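# Pin fork link to eye plate with 12 mm pin

## Task

Join the fork link and the eye plate by passing the 12 mm pin through both cheeks of the fork and through the eye, with the pin's head seated against the fork on the side facing the parts box. The task fails if the pin is forced into the metal of the fork cheeks or the eye plate. At the end the gripper may hold nothing loose except the fork link or the fitted pin, or the result is zero. The joint must stay assembled by itself, not only because the robot is holding it.

## Robot and tools

Robot: one six-joint arm with a two-finger parallel gripper. In every row and every per-joint list the order is waist, shoulder, elbow, wrist pitch, wrist yaw, wrist roll; trust only this order.

Frames: the scene frame has its origin on the table surface under the arm base, +z up, and +y to the left when facing along +x. The base can be slightly tilted against the table. In the gripper frame the fingers extend along +x and close along y. end_effector_position is the midpoint between the finger pads, roughly 3 to 4 cm behind the tips; reported positions get less reliable at long reach.

execute_actions(actions): a list of actions run in sequence. Each action is a table of 0 to 15 rows; each row is one control step of 1/30 s, and if fewer than 15 rows are given the last row repeats, so every action lasts 0.5 s. A row is 7 numbers in [-1, 1]: six joint offsets, then the gripper opening. The joint offsets are relative to the angles at the start of that action, not to the previous row; for the first action of a call they are relative to the last angles reported in this scene. Scale: 1.0 equals 0.9615 rad for waist, shoulder and elbow, 1.713 rad for wrist pitch, 1.767 for wrist yaw, 1.728 for wrist roll. The opening is absolute: +1 fully open (0.088 m pad gap), empty fingers meet near -0.80, and values down to -1 close no further. Full open to closed takes about 0.5 s or more. An empty list just returns the current state and images.

Joint ranges in rad: waist -3.054 to 3.054, shoulder 0.000 to 3.142, elbow 0.000 to 2.356, wrist pitch -1.571 to 1.571, wrist yaw -1.571 to 1.571, wrist roll -3.142 to 3.142. True ends can differ by up to 0.010 rad. An action asking a joint to go beyond its range by over 0.010 rad (judged from the angles at that action's start) is rejected; if the first action or any malformed action is rejected, the whole call does nothing. Requests past the real end are clipped there, and the result then reports "joint sent to its limit"; absence of that line does not prove there is more room.

move(target, speed, blocking): target is one 7-number row as above; its offsets are taken from the "Joint positions" of the latest result that shows them, not from where the arm is when the move begins. All joints follow paths that finish together, so the hand traces a curve. speed (0.01 to 2 rad/s, default 0.5) caps the joint with the longest way to go; durations are held between 0.5 and 10 s, and a path that would need longer stops short after 10 s. Paths ignore obstacles; faster motion and targets deeper past a contact mean harder hits and pressing. The finger value is applied at the start. The added "move:" line reports the ending (done, off_target, moving, held, fault), limits=held or limits=none, and the joint furthest from its target. After blocking=false, the result comes after 0.5 s; poll with wait(0), and use wait or stop before sending any new rows or moves.

wait(seconds): 0 to 10 s with the last command held; returns early if a running move ends. stop(): brakes a running move (needs stopping distance; fingers keep moving). zoom_image(camera, region): camera is cam_high, cam_low or cam_wrist; region is [x0, y0, x1, y1] in image pixels from the top-left, at most 504 by 504. finished_scene(scene): pass the current scene number to end it irreversibly after the last command has been held; its result says whether the goal was met and gives the next task. Answering without a tool call ends everything.

Results: a state line with hand position (m), orientation quaternion wxyz and velocities in the scene frame; Joint positions and Joint velocities (rad, rad/s, then pad gap in m); Joint targets, the angles currently being driven toward, which can shift on their own; grip_measured on the command scale; grip_effort_n, motor effort in N (negative closes, capped near 83 N, offset and noisy, n/a at start, not zero when idle). "joint command not followed" means the clearance check altered targets; mounting blocks and posts count as arm. MOTOR HOT appears from 50 °C; at 95 °C an OVER-TEMPERATURE FAULT holds the arm, and if cooling is too slow the power cuts and the arm goes limp. Heat builds while holding loads, even during thinking.

Motion limits: each step, targets are kept within 0.211 rad of the measured angle for waist, shoulder and elbow, 0.213 for pitch, 0.267 for yaw, 0.228 for roll, and all are pulled back if the hand would jump over 70 mm. Big moves need several actions; finish an unfinished motion with a new command. Friction may leave joints short or ignore tiny turns, so check positions after each move.

Gripping: the fingers go where grip_measured equals your value (except near +1). Command about 0.07 below the measured reading to hold firmly. Readings can be off by about 1 mm and read up to 3 mm (0.061) narrow under full squeeze. Parts thinner than about 3 mm get proportionally less force. Pad force limit is about 34 to 49 N; first contact can spike.

Torque fault: contact torque reaching a load limit (N m: waist 17.8, shoulder 22, elbow 22, wrist pitch 5.8, wrist yaw 5.78, wrist roll 5.42, including held weight) stops the arm 10 s and drops the rest of the call.

Cameras: cam_high, cam_low, cam_wrist, each 504x504, returned in that order; focal lengths roughly 406, 539 and 411 px.

Avoid: knocking anything off the table, dropping parts, slamming or shoving hard, driving the pin into metal, and ending with a stray object in the fingers. Loose parts may get a short external nudge now and then. The simulation keeps running while you think, with the arm holding its last command.

Each tool is called after "Call:" as a command line: name --argument value for each argument, lists and objects as JSON in quotes; but a table of rows of numbers goes row by row, as --pt "numbers of a row", without its own name.

## Session

Call:
execute_actions --actions '[]'

Scene clock: 0.00 s.
end_effector_position=(+0.5904, +0.0096, +0.3739) grip_measured=-0.449 grip_effort_n=n/a end_effector_quat_wxyz=(+0.877, -0.298, +0.376, +0.005) end_effector_velocity=(-0.002, +0.002, -0.001) end_effector_angular_velocity=(+0.012, +0.013, +0.010)
Joint names: [waist, shoulder, elbow, wrist pitch, wrist yaw, wrist roll]
Joint positions: [-0.79   1.574  1.88  -0.427 -1.007 -0.068  0.017]
Joint velocities: [-0.002 -0.002 -0.002 -0.007 -0.022 -0.007 -0.   ]
Motor temperatures (°C, as the motors report them): [26 25 25 26 23 27]
Heat: hottest wrist roll 27 °C (+0.0 °C/min).
Joint targets: [-0.790 1.574 1.880 -0.427 -1.007 -0.068]

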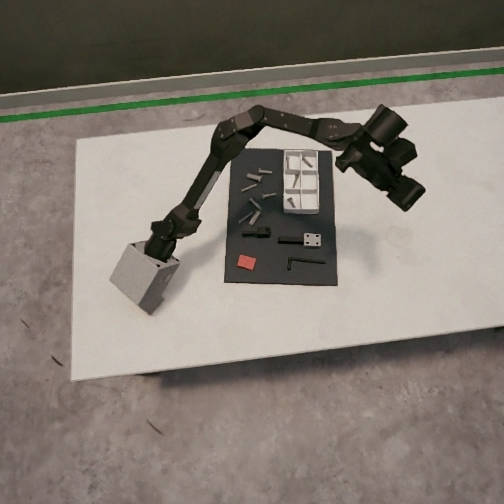

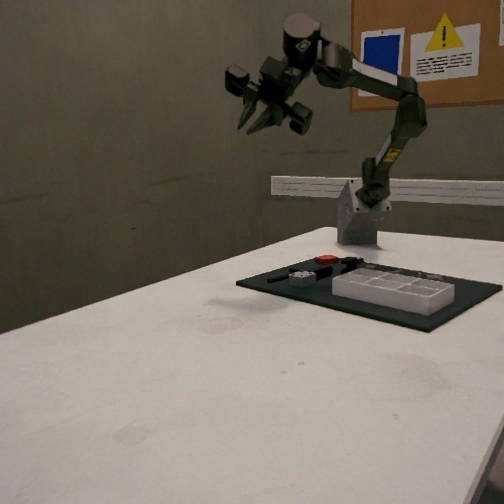

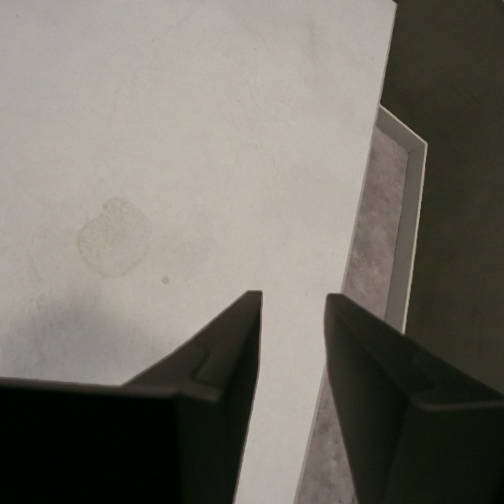

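Call:
zoom_image --camera "cam_high" --region '[215, 140, 355, 290]'

Call:
zoom_image --camera "cam_low" --region '[230, 170, 504, 340]'

Region (215, 140, 355, 290) of cam_high's 504x504 image, scaled by 3.360, with more detail than that image has; it fills the left 470 columns of this view, and the rest is white.

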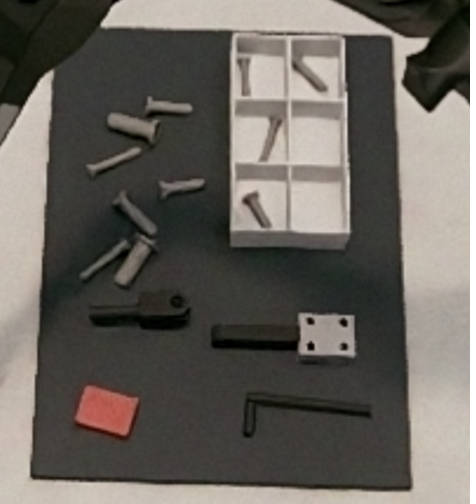

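Region (230, 170, 504, 340) of cam_low's 504x504 image, scaled by 1.839, with more detail than that image has; it fills the top 313 rows of this view, and the rest is white.

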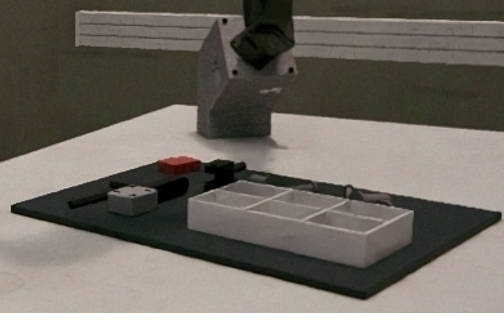

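Call:
move --target '[0.185,-0.282,-0.473,-0.62,0.02,0,1]' --speed 0.8

Scene clock: 32.60 s.
end_effector_position=(+0.3812, +0.0636, +0.2214) grip_measured=+1.000 grip_effort_n=18.4 end_effector_quat_wxyz=(+0.710, +0.184, +0.648, -0.207) end_effector_velocity=(-0.001, -0.002, -0.000) end_effector_angular_velocity=(-0.009, +0.002, +0.007)
Joint names: [waist, shoulder, elbow, wrist pitch, wrist yaw, wrist roll]
Joint positions: [-0.615  1.309  1.432 -1.488 -0.977 -0.068  0.088]
Joint velocities: [-0.002 -0.002 -0.007  0.007  0.007 -0.007  0.   ]
Motor temperatures (°C, as the motors report them): [31 26 26 27 24 27]
Heat: hottest waist 31 °C (+7.4 °C/min).
Joint targets: [-0.612 1.303 1.425 -1.489 -0.972 -0.068]
move: done; limits=none; farthest joint: the elbow, 0.007 radians from its target (0.455 radians at the start)

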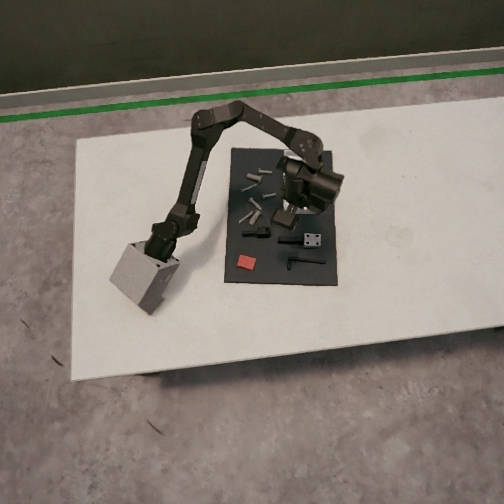

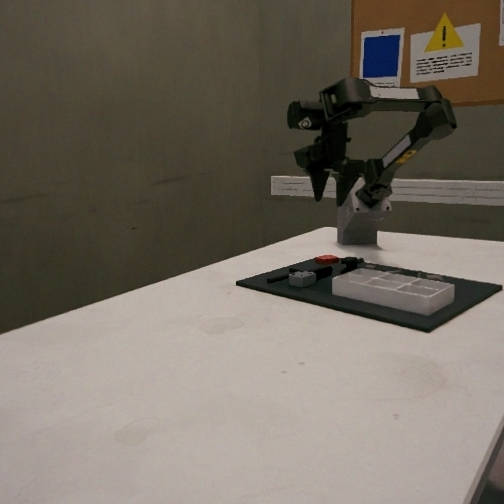

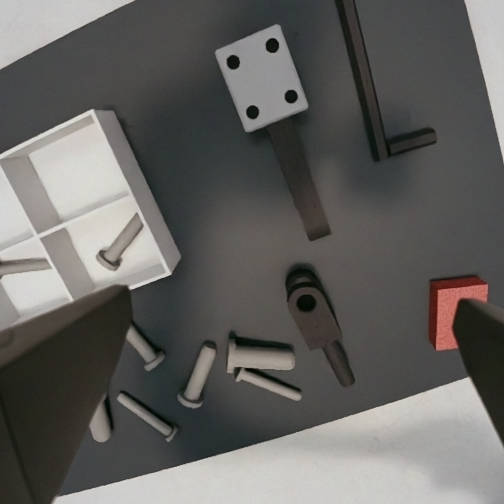

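Call:
zoom_image --camera "cam_wrist" --region '[70, 200, 390, 460]'

Call:
zoom_image --camera "cam_low" --region '[280, 245, 400, 295]'

Region (70, 200, 390, 460) of cam_wrist's 504x504 image, scaled by 1.575, with more detail than that image has; it fills the top 410 rows of this view, and the rest is white.

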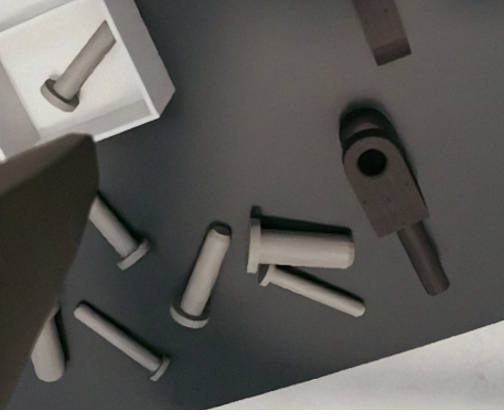

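Region (280, 245, 400, 295) of cam_low's 504x504 image, scaled by 4.200, with more detail than that image has; it fills the top 210 rows of this view, and the rest is white.

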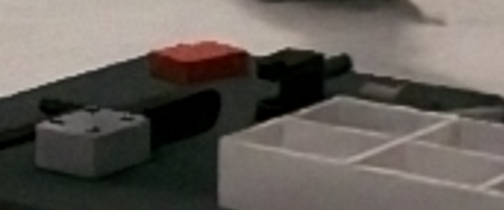

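Call:
move --target '[0.568,-0.663,-0.926,0.420,0.119,0.149,0.3]' --speed 0.7

Scene clock: 58.47 s.
end_effector_position=(+0.2329, +0.0955, +0.0999) grip_measured=+0.304 grip_effort_n=-20.2 end_effector_quat_wxyz=(+0.706, +0.054, +0.705, -0.052) end_effector_velocity=(-0.004, +0.000, +0.000) end_effector_angular_velocity=(+0.005, +0.015, -0.024)
Joint names: [waist, shoulder, elbow, wrist pitch, wrist yaw, wrist roll]
Joint positions: [-0.072  0.678  0.55  -0.77  -0.772  0.187  0.054]
Joint velocities: [-0.002 -0.002 -0.002 -0.022 -0.007  0.007 -0.   ]
Motor temperatures (°C, as the motors report them): [30 26 26 27 24 27]
Heat: hottest waist 30 °C (+3.1 °C/min).
Joint targets: [-0.069 0.672 0.542 -0.768 -0.767 0.189]
move: done; limits=none; farthest joint: the elbow, 0.008 radians from its target (0.891 radians at the start)

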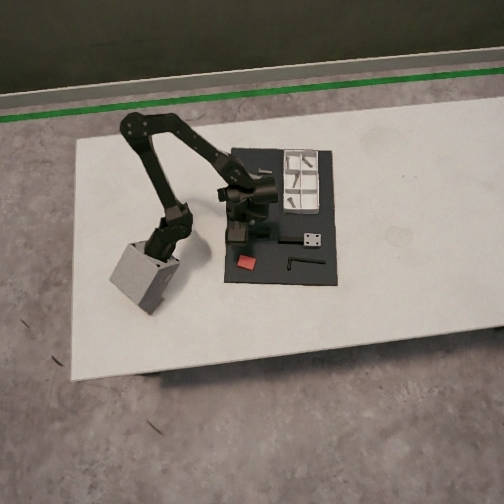

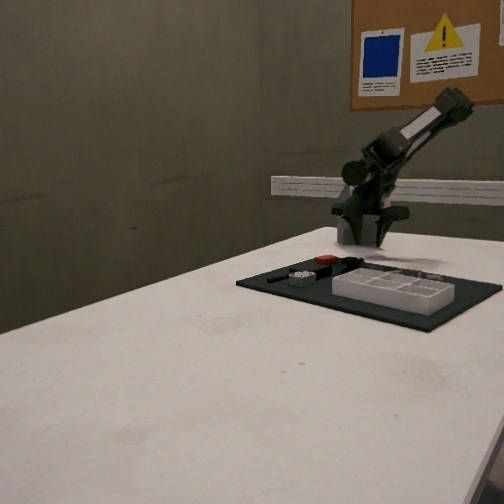

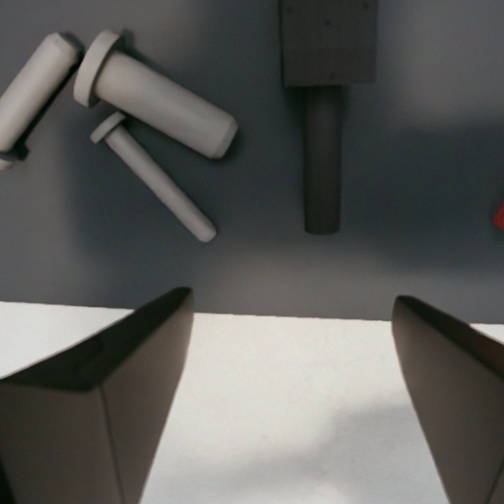

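Call:
move --target '[-0.296,0.563,0.045,-0.002,-0.270,-0.340,-0.2]' --speed 0.6

Scene clock: 74.07 s.
end_effector_position=(+0.2534, +0.0561, +0.0847) grip_measured=-0.196 grip_effort_n=-20.7 end_effector_quat_wxyz=(+0.701, +0.167, +0.689, +0.075) end_effector_velocity=(+0.001, +0.001, -0.000) end_effector_angular_velocity=(+0.006, -0.014, +0.027)
Joint names: [waist, shoulder, elbow, wrist pitch, wrist yaw, wrist roll]
Joint positions: [-0.353  1.213  0.587 -0.772 -1.244 -0.398  0.029]
Joint velocities: [ 0.002 -0.002 -0.002  0.007 -0.007 -0.022 -0.   ]
Motor temperatures (°C, as the motors report them): [29 26 26 27 24 27]
Heat: hottest waist 29 °C (+0.0 °C/min).
Joint targets: [-0.357 1.219 0.593 -0.774 -1.249 -0.401]
move: done; limits=none; farthest joint: the shoulder, 0.007 radians from its target (0.541 radians at the start)

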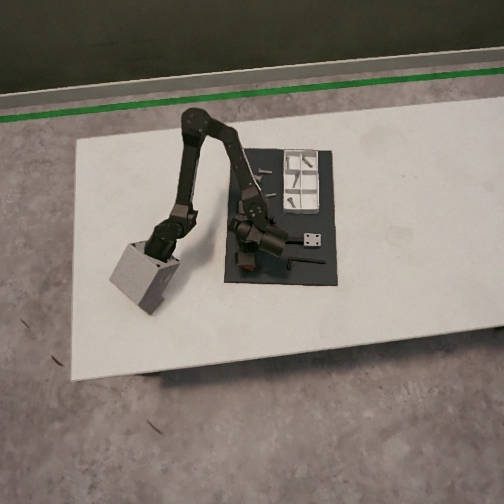

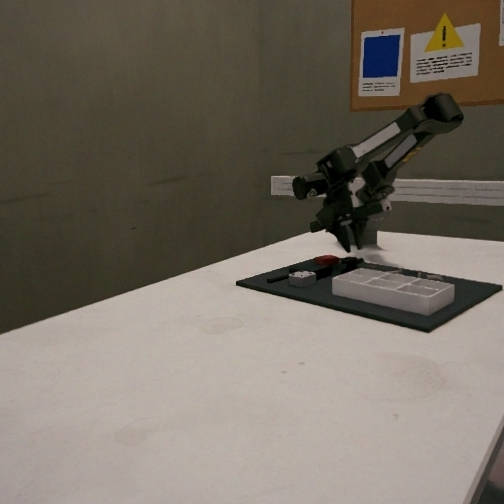

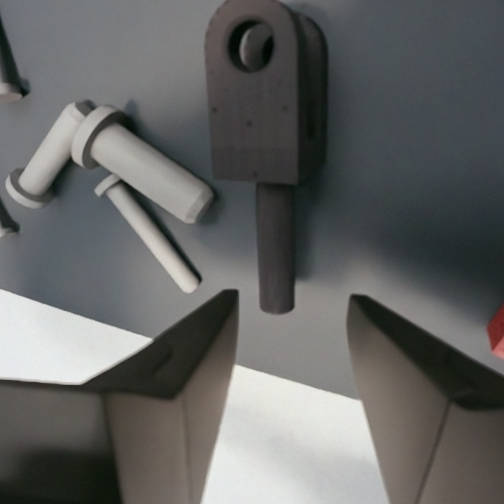

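Call:
move --target '[0.219,-0.072,-0.158,0.350,0.051,0.315,-0.2]' --speed 0.4

Scene clock: 78.17 s.
end_effector_position=(+0.2576, +0.0676, +0.0493) grip_measured=-0.196 grip_effort_n=-20.2 end_effector_quat_wxyz=(+0.705, +0.167, +0.685, +0.073) end_effector_velocity=(-0.000, +0.000, +0.000) end_effector_angular_velocity=(+0.006, +0.001, +0.001)
Joint names: [waist, shoulder, elbow, wrist pitch, wrist yaw, wrist roll]
Joint positions: [-0.154  1.149  0.438 -0.178 -1.158  0.144  0.029]
Joint velocities: [-0.002  0.002  0.002 -0.007 -0.007 -0.007 -0.   ]
Motor temperatures (°C, as the motors report them): [29 26 26 27 24 27]
Heat: hottest waist 29 °C (+0.0 °C/min).
Joint targets: [-0.143 1.144 0.435 -0.173 -1.154 0.146]
move: off_target; limits=none; farthest joint: the waist, 0.012 radians from its target (0.211 radians at the start)

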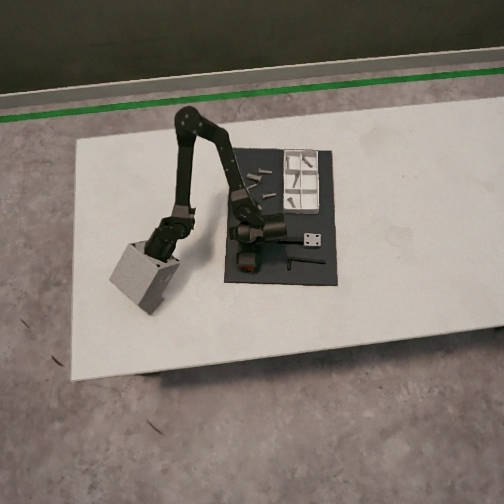

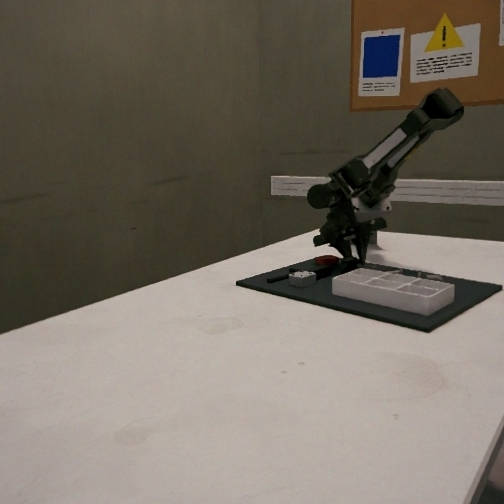

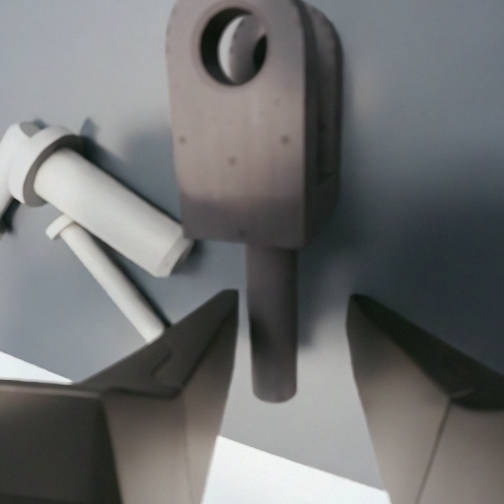

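Call:
execute_actions --actions '[[[0.016,-0.030,0.012,-0.004,0.002,0.012,-0.35]],[[0,0,0,0,0,0,-0.68]],[[0,0,0,0,0,0,-0.68]]]'

Scene clock: 84.40 s.
end_effector_position=(+0.2596, +0.0731, +0.0509) grip_measured=-0.591 grip_effort_n=-83.5 end_effector_quat_wxyz=(+0.705, +0.167, +0.685, +0.077) end_effector_velocity=(-0.002, -0.002, -0.001) end_effector_angular_velocity=(-0.009, +0.004, -0.004)
Joint names: [waist, shoulder, elbow, wrist pitch, wrist yaw, wrist roll]
Joint positions: [-0.141  1.127  0.444 -0.183 -1.155  0.162  0.01 ]
Joint velocities: [-0.002  0.002 -0.002 -0.007  0.007 -0.007 -0.   ]
Motor temperatures (°C, as the motors report them): [29 27 26 27 24 27]
Heat: hottest waist 29 °C (-1.0 °C/min).
Joint targets: [-0.141 1.127 0.444 -0.183 -1.155 0.162]

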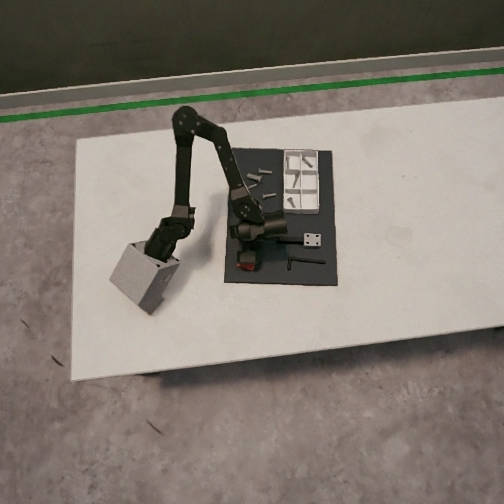

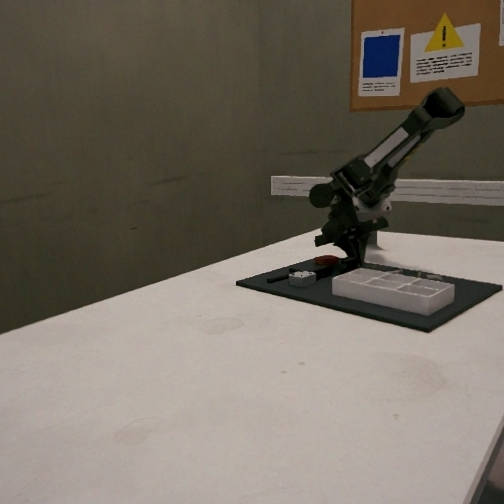

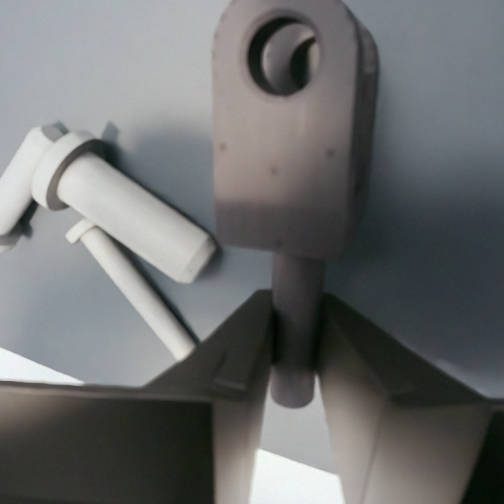

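Call:
move --target '[-0.22,0.09,0.15,-0.344,-0.05,-0.324,-0.68]'

Call:
move --target '[0.29,-0.55,-0.04,0,0.267,0.338,-0.68]'

Scene clock: 94.23 s.
end_effector_position=(+0.2501, +0.0563, +0.0832) grip_measured=-0.591 grip_effort_n=-83.5 end_effector_quat_wxyz=(+0.698, +0.166, +0.693, +0.073) end_effector_velocity=(-0.003, +0.004, +0.001) end_effector_angular_velocity=(+0.023, +0.001, -0.019)
Joint names: [waist, shoulder, elbow, wrist pitch, wrist yaw, wrist roll]
Joint positions: [-0.347  1.209  0.579 -0.771 -1.234 -0.394  0.01 ]
Joint velocities: [-0.002 -0.002 -0.007 -0.022 -0.022 -0.007 -0.   ]
Motor temperatures (°C, as the motors report them): [29 27 26 27 24 27]
Heat: hottest waist 29 °C (-2.0 °C/min).
Joint targets: [-0.353 1.214 0.588 -0.773 -1.244 -0.397]
move: done; limits=none; farthest joint: the elbow, 0.009 radians from its target (0.145 radians at the start)

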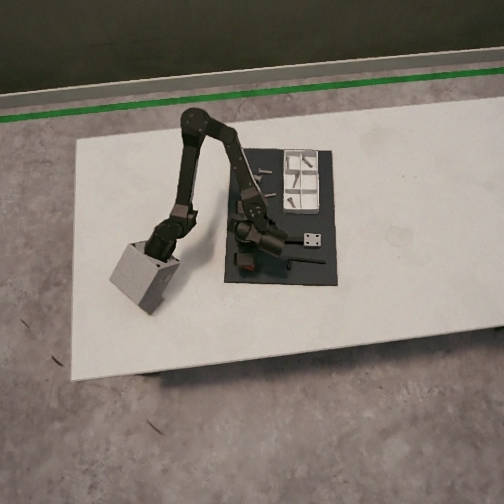

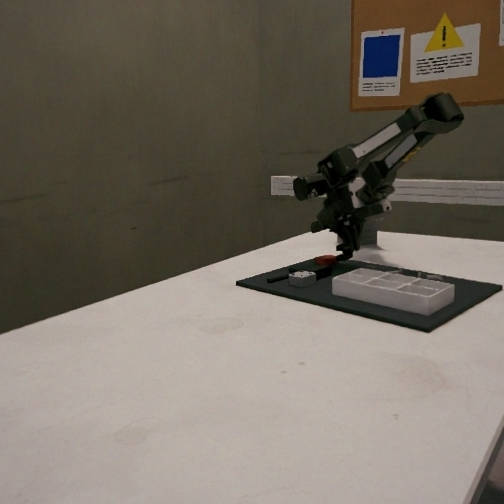

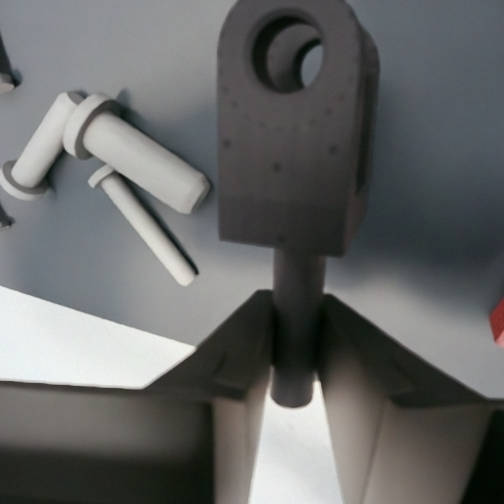

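Scene clock: 96.03 s.
end_effector_position=(+0.2305, +0.0936, +0.0977) grip_measured=-0.591 grip_effort_n=-83.5 end_effector_quat_wxyz=(+0.700, +0.057, +0.709, -0.057) end_effector_velocity=(+0.002, +0.002, +0.000) end_effector_angular_velocity=(+0.009, -0.007, +0.017)
Joint names: [waist, shoulder, elbow, wrist pitch, wrist yaw, wrist roll]
Joint positions: [-0.069  0.69   0.545 -0.771 -0.768  0.187  0.01 ]
Joint velocities: [ 0.002 -0.002  0.002  0.007 -0.007 -0.007 -0.   ]
Motor temperatures (°C, as the motors report them): [29 27 26 27 24 27]
Heat: hottest waist 29 °C (-2.0 °C/min).
Joint targets: [-0.068 0.680 0.541 -0.771 -0.763 0.190]
move: done; limits=none; farthest joint: the shoulder, 0.010 radians from its target (0.529 radians at the start)

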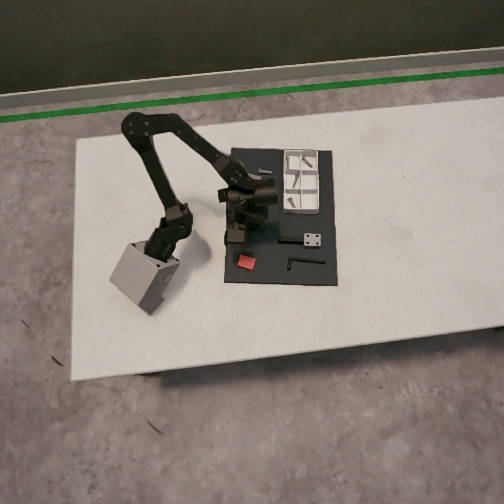

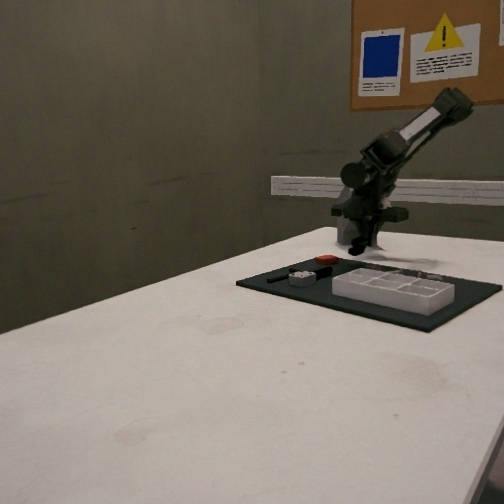

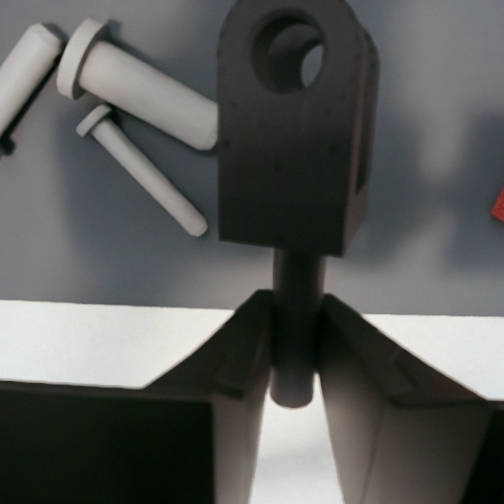

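Call:
move --target '[0.819,0.440,0.353,-0.138,0.690,0.392,-0.68]' --speed 0.7

Scene clock: 103.10 s.
end_effector_position=(+0.2486, +0.0848, +0.0770) grip_measured=-0.591 grip_effort_n=-83.5 end_effector_quat_wxyz=(+0.622, -0.251, +0.660, -0.337) end_effector_velocity=(+0.001, -0.003, +0.003) end_effector_angular_velocity=(-0.021, +0.001, +0.015)
Joint names: [waist, shoulder, elbow, wrist pitch, wrist yaw, wrist roll]
Joint positions: [ 0.719  1.105  0.878 -1.002  0.439  0.86   0.01 ]
Joint velocities: [-0.002 -0.002 -0.002 -0.007  0.022 -0.007 -0.   ]
Motor temperatures (°C, as the motors report them): [29 27 26 27 24 27]
Heat: hottest waist 29 °C (-2.0 °C/min).
Joint targets: [0.719 1.113 0.885 -1.007 0.451 0.865]
move: off_target; limits=none; farthest joint: the wrist yaw, 0.012 radians from its target (1.220 radians at the start)

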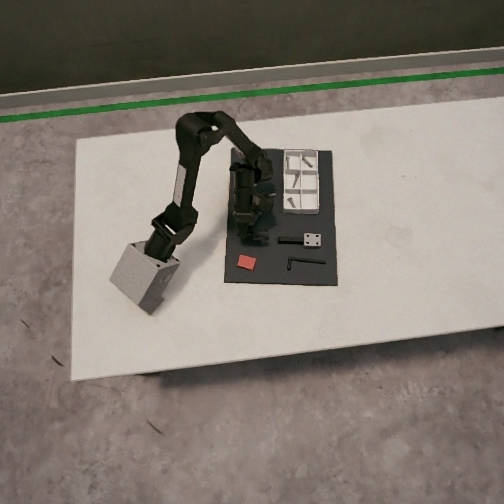

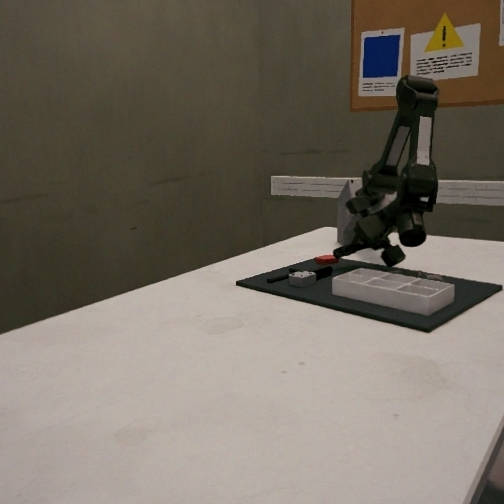

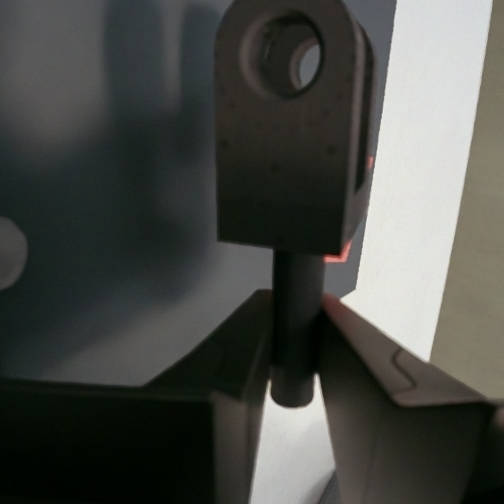

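Call:
move --target '[-0.157,-0.110,-0.170,0.168,-0.142,-0.117,-0.68]' --speed 0.25

Call:
zoom_image --camera "cam_low" --region '[290, 210, 430, 295]'

Scene clock: 109.27 s.
end_effector_position=(+0.2464, +0.0781, +0.0523) grip_measured=-0.591 grip_effort_n=-83.5 end_effector_quat_wxyz=(+0.656, -0.168, +0.689, -0.257) end_effector_velocity=(+0.000, +0.001, -0.001) end_effector_angular_velocity=(+0.008, -0.009, -0.008)
Joint names: [waist, shoulder, elbow, wrist pitch, wrist yaw, wrist roll]
Joint positions: [ 0.573  1.01   0.718 -0.719  0.19   0.661  0.01 ]
Joint velocities: [-0.002 -0.002 -0.002  0.007 -0.007  0.007 -0.   ]
Motor temperatures (°C, as the motors report them): [28 27 26 27 24 27]
Heat: hottest waist 28 °C (-2.0 °C/min).
Joint targets: [0.567 0.999 0.714 -0.715 0.188 0.658]
move: off_target; limits=none; farthest joint: the shoulder, 0.011 radians from its target (0.106 radians at the start)

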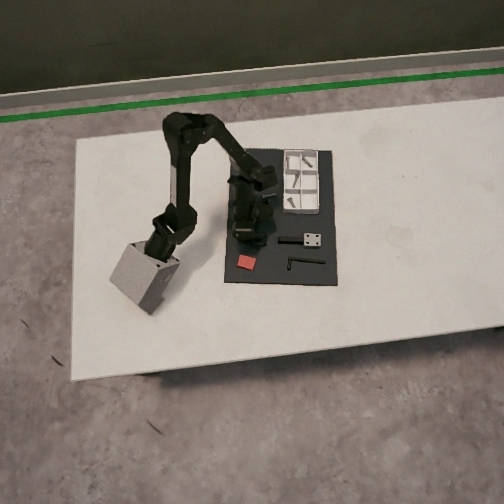

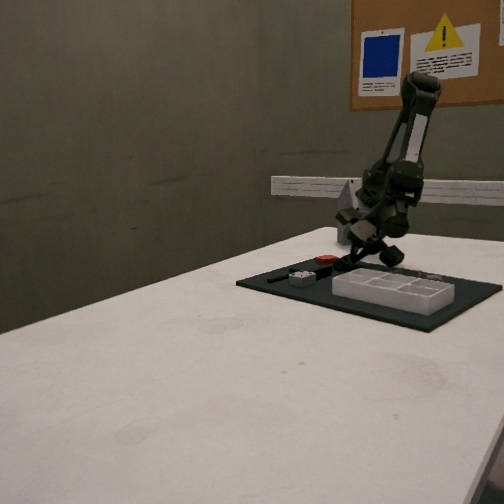

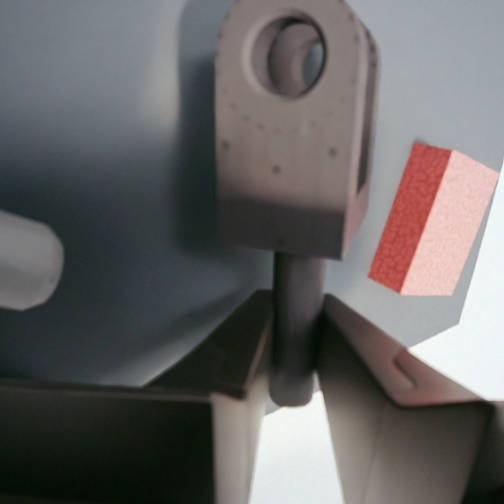

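Region (290, 210, 430, 295) of cam_low's 504x504 image, scaled by 3.600, with more detail than that image has; it fills the top 306 rows of this view, and the rest is white.

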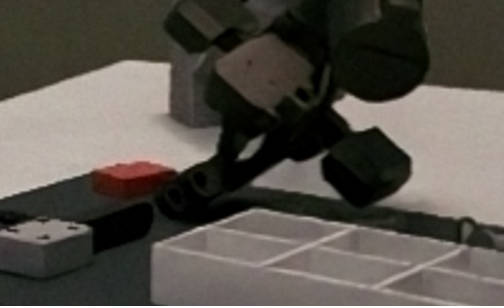

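Call:
execute_actions --actions '[[[0,0,0,0,0,0,-0.55],[0,0,0,0,0,0,-0.53],[0,0,0,0,0,0,-0.51],[0,0,0,0,0,0,-0.49],[0,0,0,0,0,0,-0.47],[0,0,0,0,0,0,-0.45],[0,0,0,0,0,0,-0.43],[0,0,0,0,0,0,-0.41],[0,0,0,0,0,0,-0.39],[0,0,0,0,0,0,-0.37],[0,0,0,0,0,0,-0.35],[0,0,0,0,0,0,-0.33],[0,0,0,0,0,0,-0.31],[0,0,0,0,0,0,-0.29],[0,0,0,0,0,0,-0.27]],[[0,0,0,0,0,0,-0.25],[0,0,0,0,0,0,-0.23],[0,0,0,0,0,0,-0.21],[0,0,0,0,0,0,-0.19],[0,0,0,0,0,0,-0.17],[0,0,0,0,0,0,-0.15],[0,0,0,0,0,0,-0.13],[0,0,0,0,0,0,-0.11],[0,0,0,0,0,0,-0.09],[0,0,0,0,0,0,-0.07],[0,0,0,0,0,0,-0.05]]]'

Scene clock: 114.83 s.
end_effector_position=(+0.2463, +0.0781, +0.0521) grip_measured=-0.070 grip_effort_n=19.8 end_effector_quat_wxyz=(+0.656, -0.168, +0.689, -0.257) end_effector_velocity=(-0.004, -0.004, +0.002) end_effector_angular_velocity=(-0.021, +0.022, -0.000)
Joint names: [waist, shoulder, elbow, wrist pitch, wrist yaw, wrist roll]
Joint positions: [ 0.573  1.01   0.718 -0.719  0.189  0.661  0.036]
Joint velocities: [-0.002  0.002 -0.002 -0.022  0.007 -0.007  0.008]
Motor temperatures (°C, as the motors report them): [28 28 26 27 24 27]
Heat: hottest waist 28 °C (-2.0 °C/min).
Joint targets: [0.573 1.010 0.718 -0.719 0.189 0.661]

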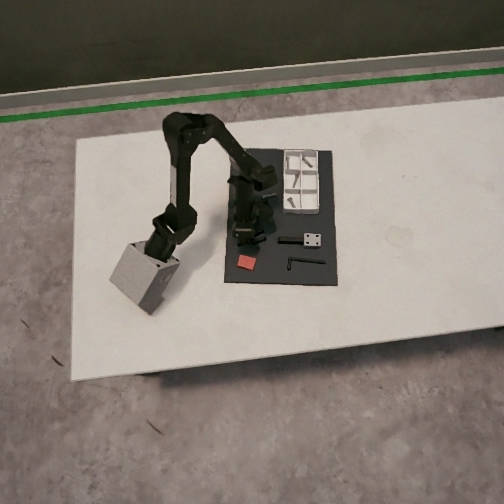

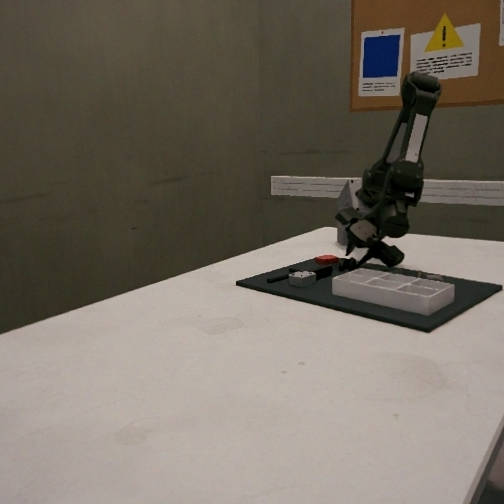

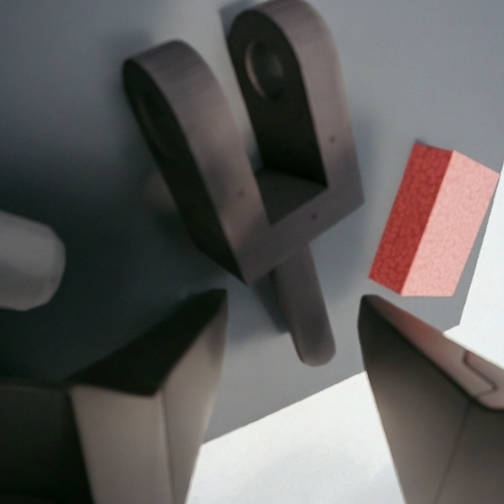

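Call:
move --target '[0,-0.15,0,-0.04,0,0,0.2]'

Call:
move --target '[-0.773,0.095,-0.067,0.066,-0.576,-0.511,0.3]' --speed 0.7

Scene clock: 122.47 s.
end_effector_position=(+0.2491, +0.0871, +0.0779) grip_measured=+0.196 grip_effort_n=18.8 end_effector_quat_wxyz=(+0.681, -0.158, +0.672, -0.245) end_effector_velocity=(-0.003, -0.004, +0.003) end_effector_angular_velocity=(-0.021, +0.015, -0.002)
Joint names: [waist, shoulder, elbow, wrist pitch, wrist yaw, wrist roll]
Joint positions: [ 0.57   0.876  0.718 -0.785  0.194  0.661  0.049]
Joint velocities: [-0.007 -0.002 -0.002 -0.022  0.007 -0.007 -0.   ]
Motor temperatures (°C, as the motors report them): [28 29 26 27 24 27]
Heat: hottest shoulder 29 °C (-1.0 °C/min).
Joint targets: [0.573 0.866 0.718 -0.787 0.189 0.661]
move: done; limits=none; farthest joint: the shoulder, 0.010 radians from its target (0.144 radians at the start)

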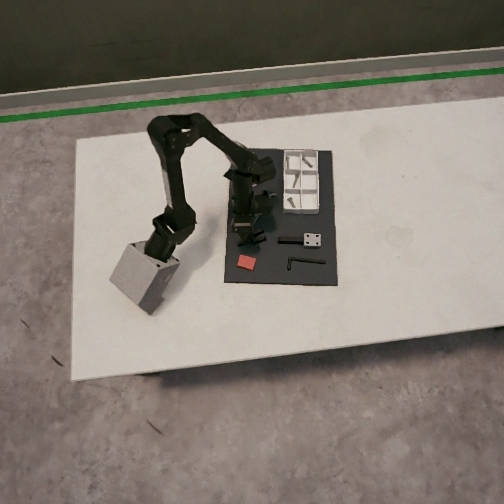

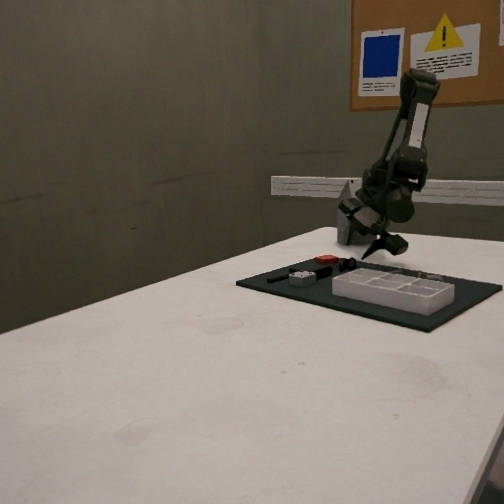

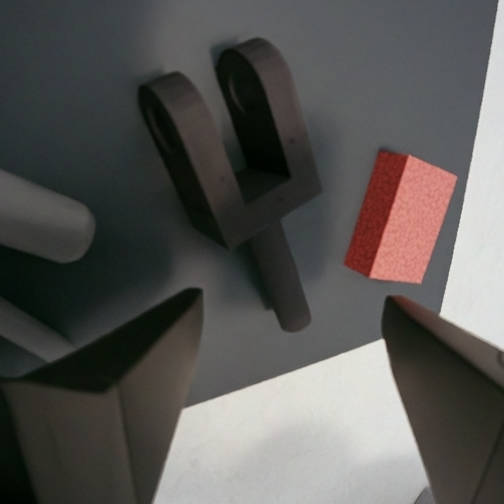

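Scene clock: 124.60 s.
end_effector_position=(+0.2768, +0.0649, +0.0906) grip_measured=+0.296 grip_effort_n=18.4 end_effector_quat_wxyz=(+0.707, -0.055, +0.704, +0.049) end_effector_velocity=(+0.001, +0.001, +0.000) end_effector_angular_velocity=(+0.005, -0.007, +0.011)
Joint names: [waist, shoulder, elbow, wrist pitch, wrist yaw, wrist roll]
Joint positions: [-0.17   0.96   0.661 -0.674 -0.819 -0.219  0.054]
Joint velocities: [-0.002 -0.002 -0.002  0.007 -0.007 -0.007 -0.   ]
Motor temperatures (°C, as the motors report them): [28 29 26 27 24 27]
Heat: hottest shoulder 29 °C (-1.0 °C/min).
Joint targets: [-0.173 0.967 0.653 -0.673 -0.824 -0.222]
move: done; limits=none; farthest joint: the shoulder, 0.007 radians from its target (0.091 radians at the start)

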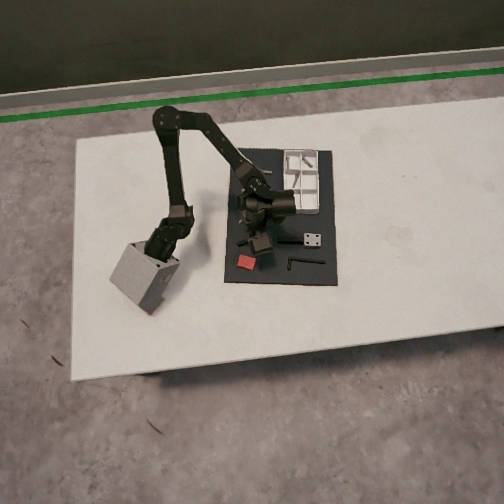

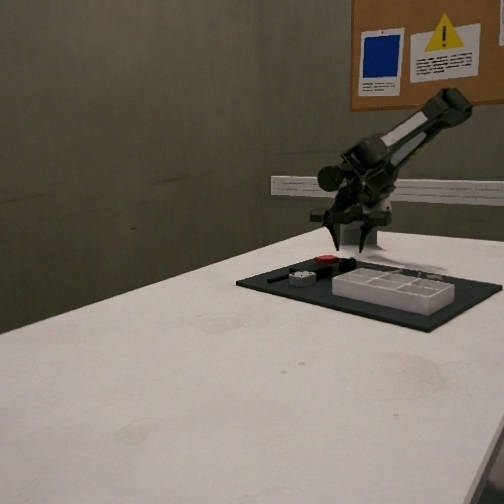

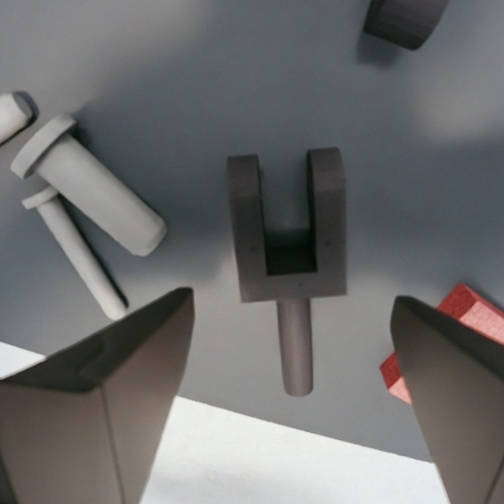

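Call:
move --target '[0.166,0.079,-0.116,0.171,0.053,0.065,0.3]' --speed 0.3

Call:
execute_actions --actions '[[[0,0,0,0,0,0,-0.05]],[[0,0,0,0,0,0,-0.25]]]'

Call:
zoom_image --camera "cam_low" --region '[280, 240, 380, 295]'

Scene clock: 134.90 s.
end_effector_position=(+0.2710, +0.0619, +0.0498) grip_measured=+0.296 grip_effort_n=18.4 end_effector_quat_wxyz=(+0.704, -0.074, +0.703, +0.073) end_effector_velocity=(-0.004, +0.000, +0.000) end_effector_angular_velocity=(+0.004, +0.016, -0.009)
Joint names: [waist, shoulder, elbow, wrist pitch, wrist yaw, wrist roll]
Joint positions: [-0.013  1.029  0.556 -0.383 -0.73  -0.11   0.054]
Joint velocities: [-0.002 -0.002 -0.002 -0.022 -0.007 -0.007  0.   ]
Motor temperatures (°C, as the motors report them): [28 28 26 27 24 27]
Heat: hottest waist 28 °C (-1.0 °C/min).
Joint targets: [-0.010 1.036 0.549 -0.381 -0.725 -0.107]
move: done; limits=none; farthest joint: the shoulder, 0.007 radians from its target (0.076 radians at the start)

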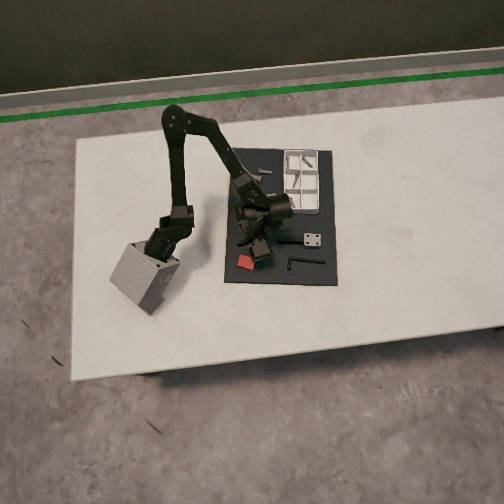

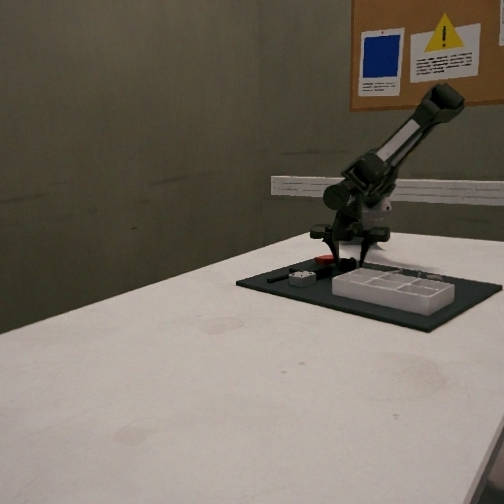

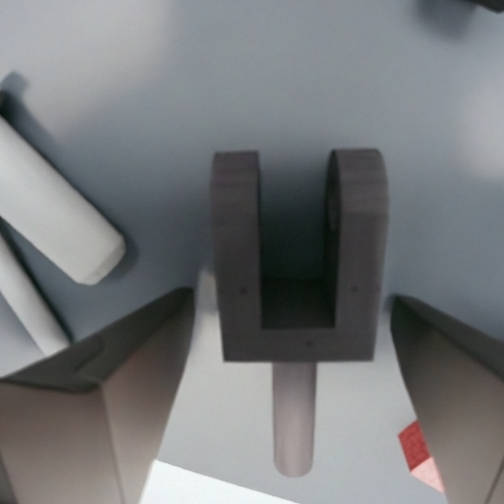

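Scene clock: 135.90 s.
end_effector_position=(+0.2707, +0.0619, +0.0499) grip_measured=-0.139 grip_effort_n=-83.5 end_effector_quat_wxyz=(+0.704, -0.073, +0.703, +0.073) end_effector_velocity=(-0.002, +0.000, +0.000) end_effector_angular_velocity=(+0.005, +0.005, +0.016)
Joint names: [waist, shoulder, elbow, wrist pitch, wrist yaw, wrist roll]
Joint positions: [-0.014  1.029  0.556 -0.385 -0.731 -0.11   0.032]
Joint velocities: [-0.002 -0.002 -0.002 -0.007 -0.007 -0.022  0.   ]
Motor temperatures (°C, as the motors report them): [28 28 26 27 24 27]
Heat: hottest waist 28 °C (-1.0 °C/min).
Joint targets: [-0.013 1.029 0.556 -0.383 -0.730 -0.110]

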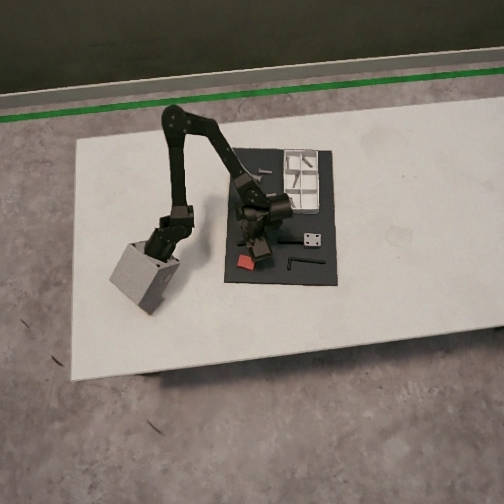

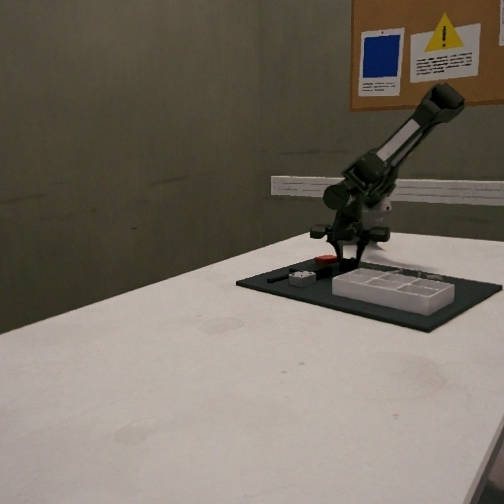

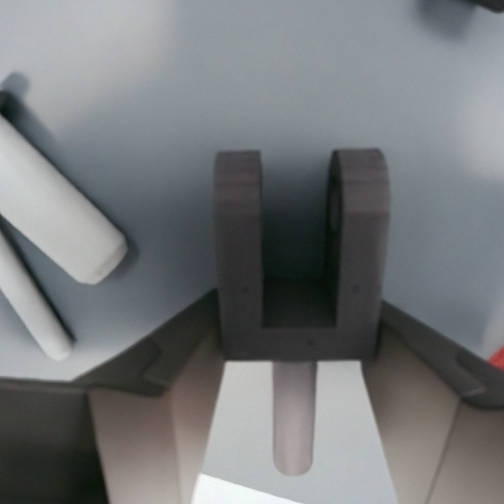

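Region (280, 240, 380, 295) of cam_low's 504x504 image, scaled by 5.040, with more detail than that image has; it fills the top 277 rows of this view, and the rest is white.

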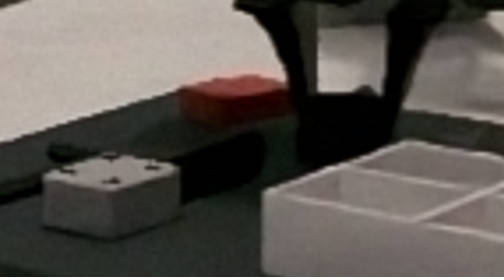

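Call:
move --target '[-0.057,0.123,0.133,-0.027,-0.021,0.196,-0.25]' --speed 0.3

Scene clock: 145.10 s.
end_effector_position=(+0.2990, +0.0552, +0.0523) grip_measured=-0.139 grip_effort_n=-83.5 end_effector_quat_wxyz=(+0.703, +0.067, +0.705, -0.061) end_effector_velocity=(+0.000, +0.002, +0.002) end_effector_angular_velocity=(+0.017, -0.001, +0.001)
Joint names: [waist, shoulder, elbow, wrist pitch, wrist yaw, wrist roll]
Joint positions: [-0.063  1.141  0.676 -0.43  -0.771  0.226  0.032]
Joint velocities: [-0.007 -0.002  0.002 -0.007 -0.022 -0.007 -0.   ]
Motor temperatures (°C, as the motors report them): [28 28 26 27 24 27]
Heat: hottest waist 28 °C (-1.0 °C/min).
Joint targets: [-0.069 1.147 0.684 -0.431 -0.768 0.229]
move: done; limits=none; farthest joint: the elbow, 0.008 radians from its target (0.128 radians at the start)

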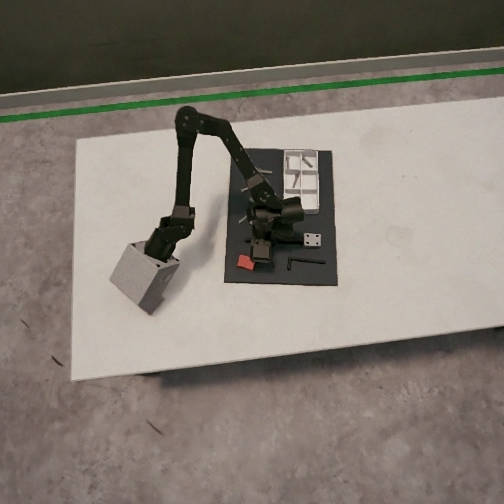

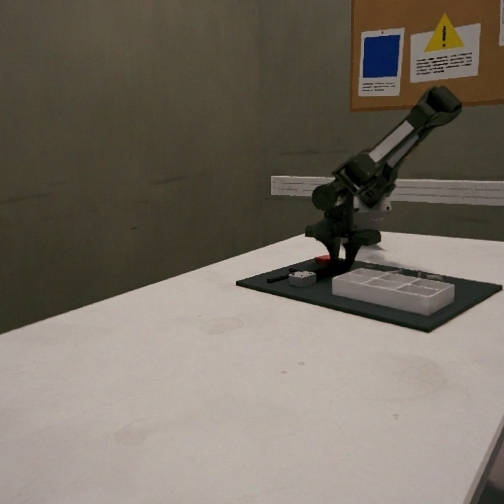

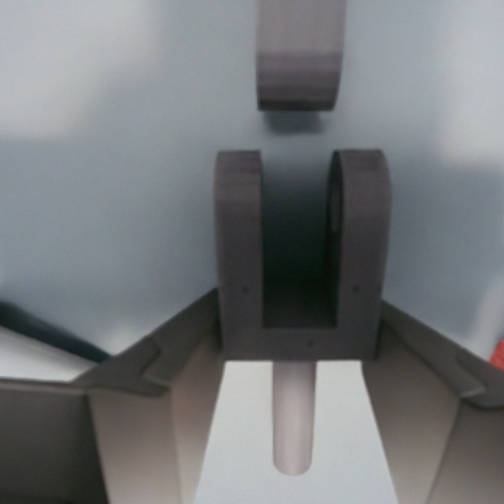

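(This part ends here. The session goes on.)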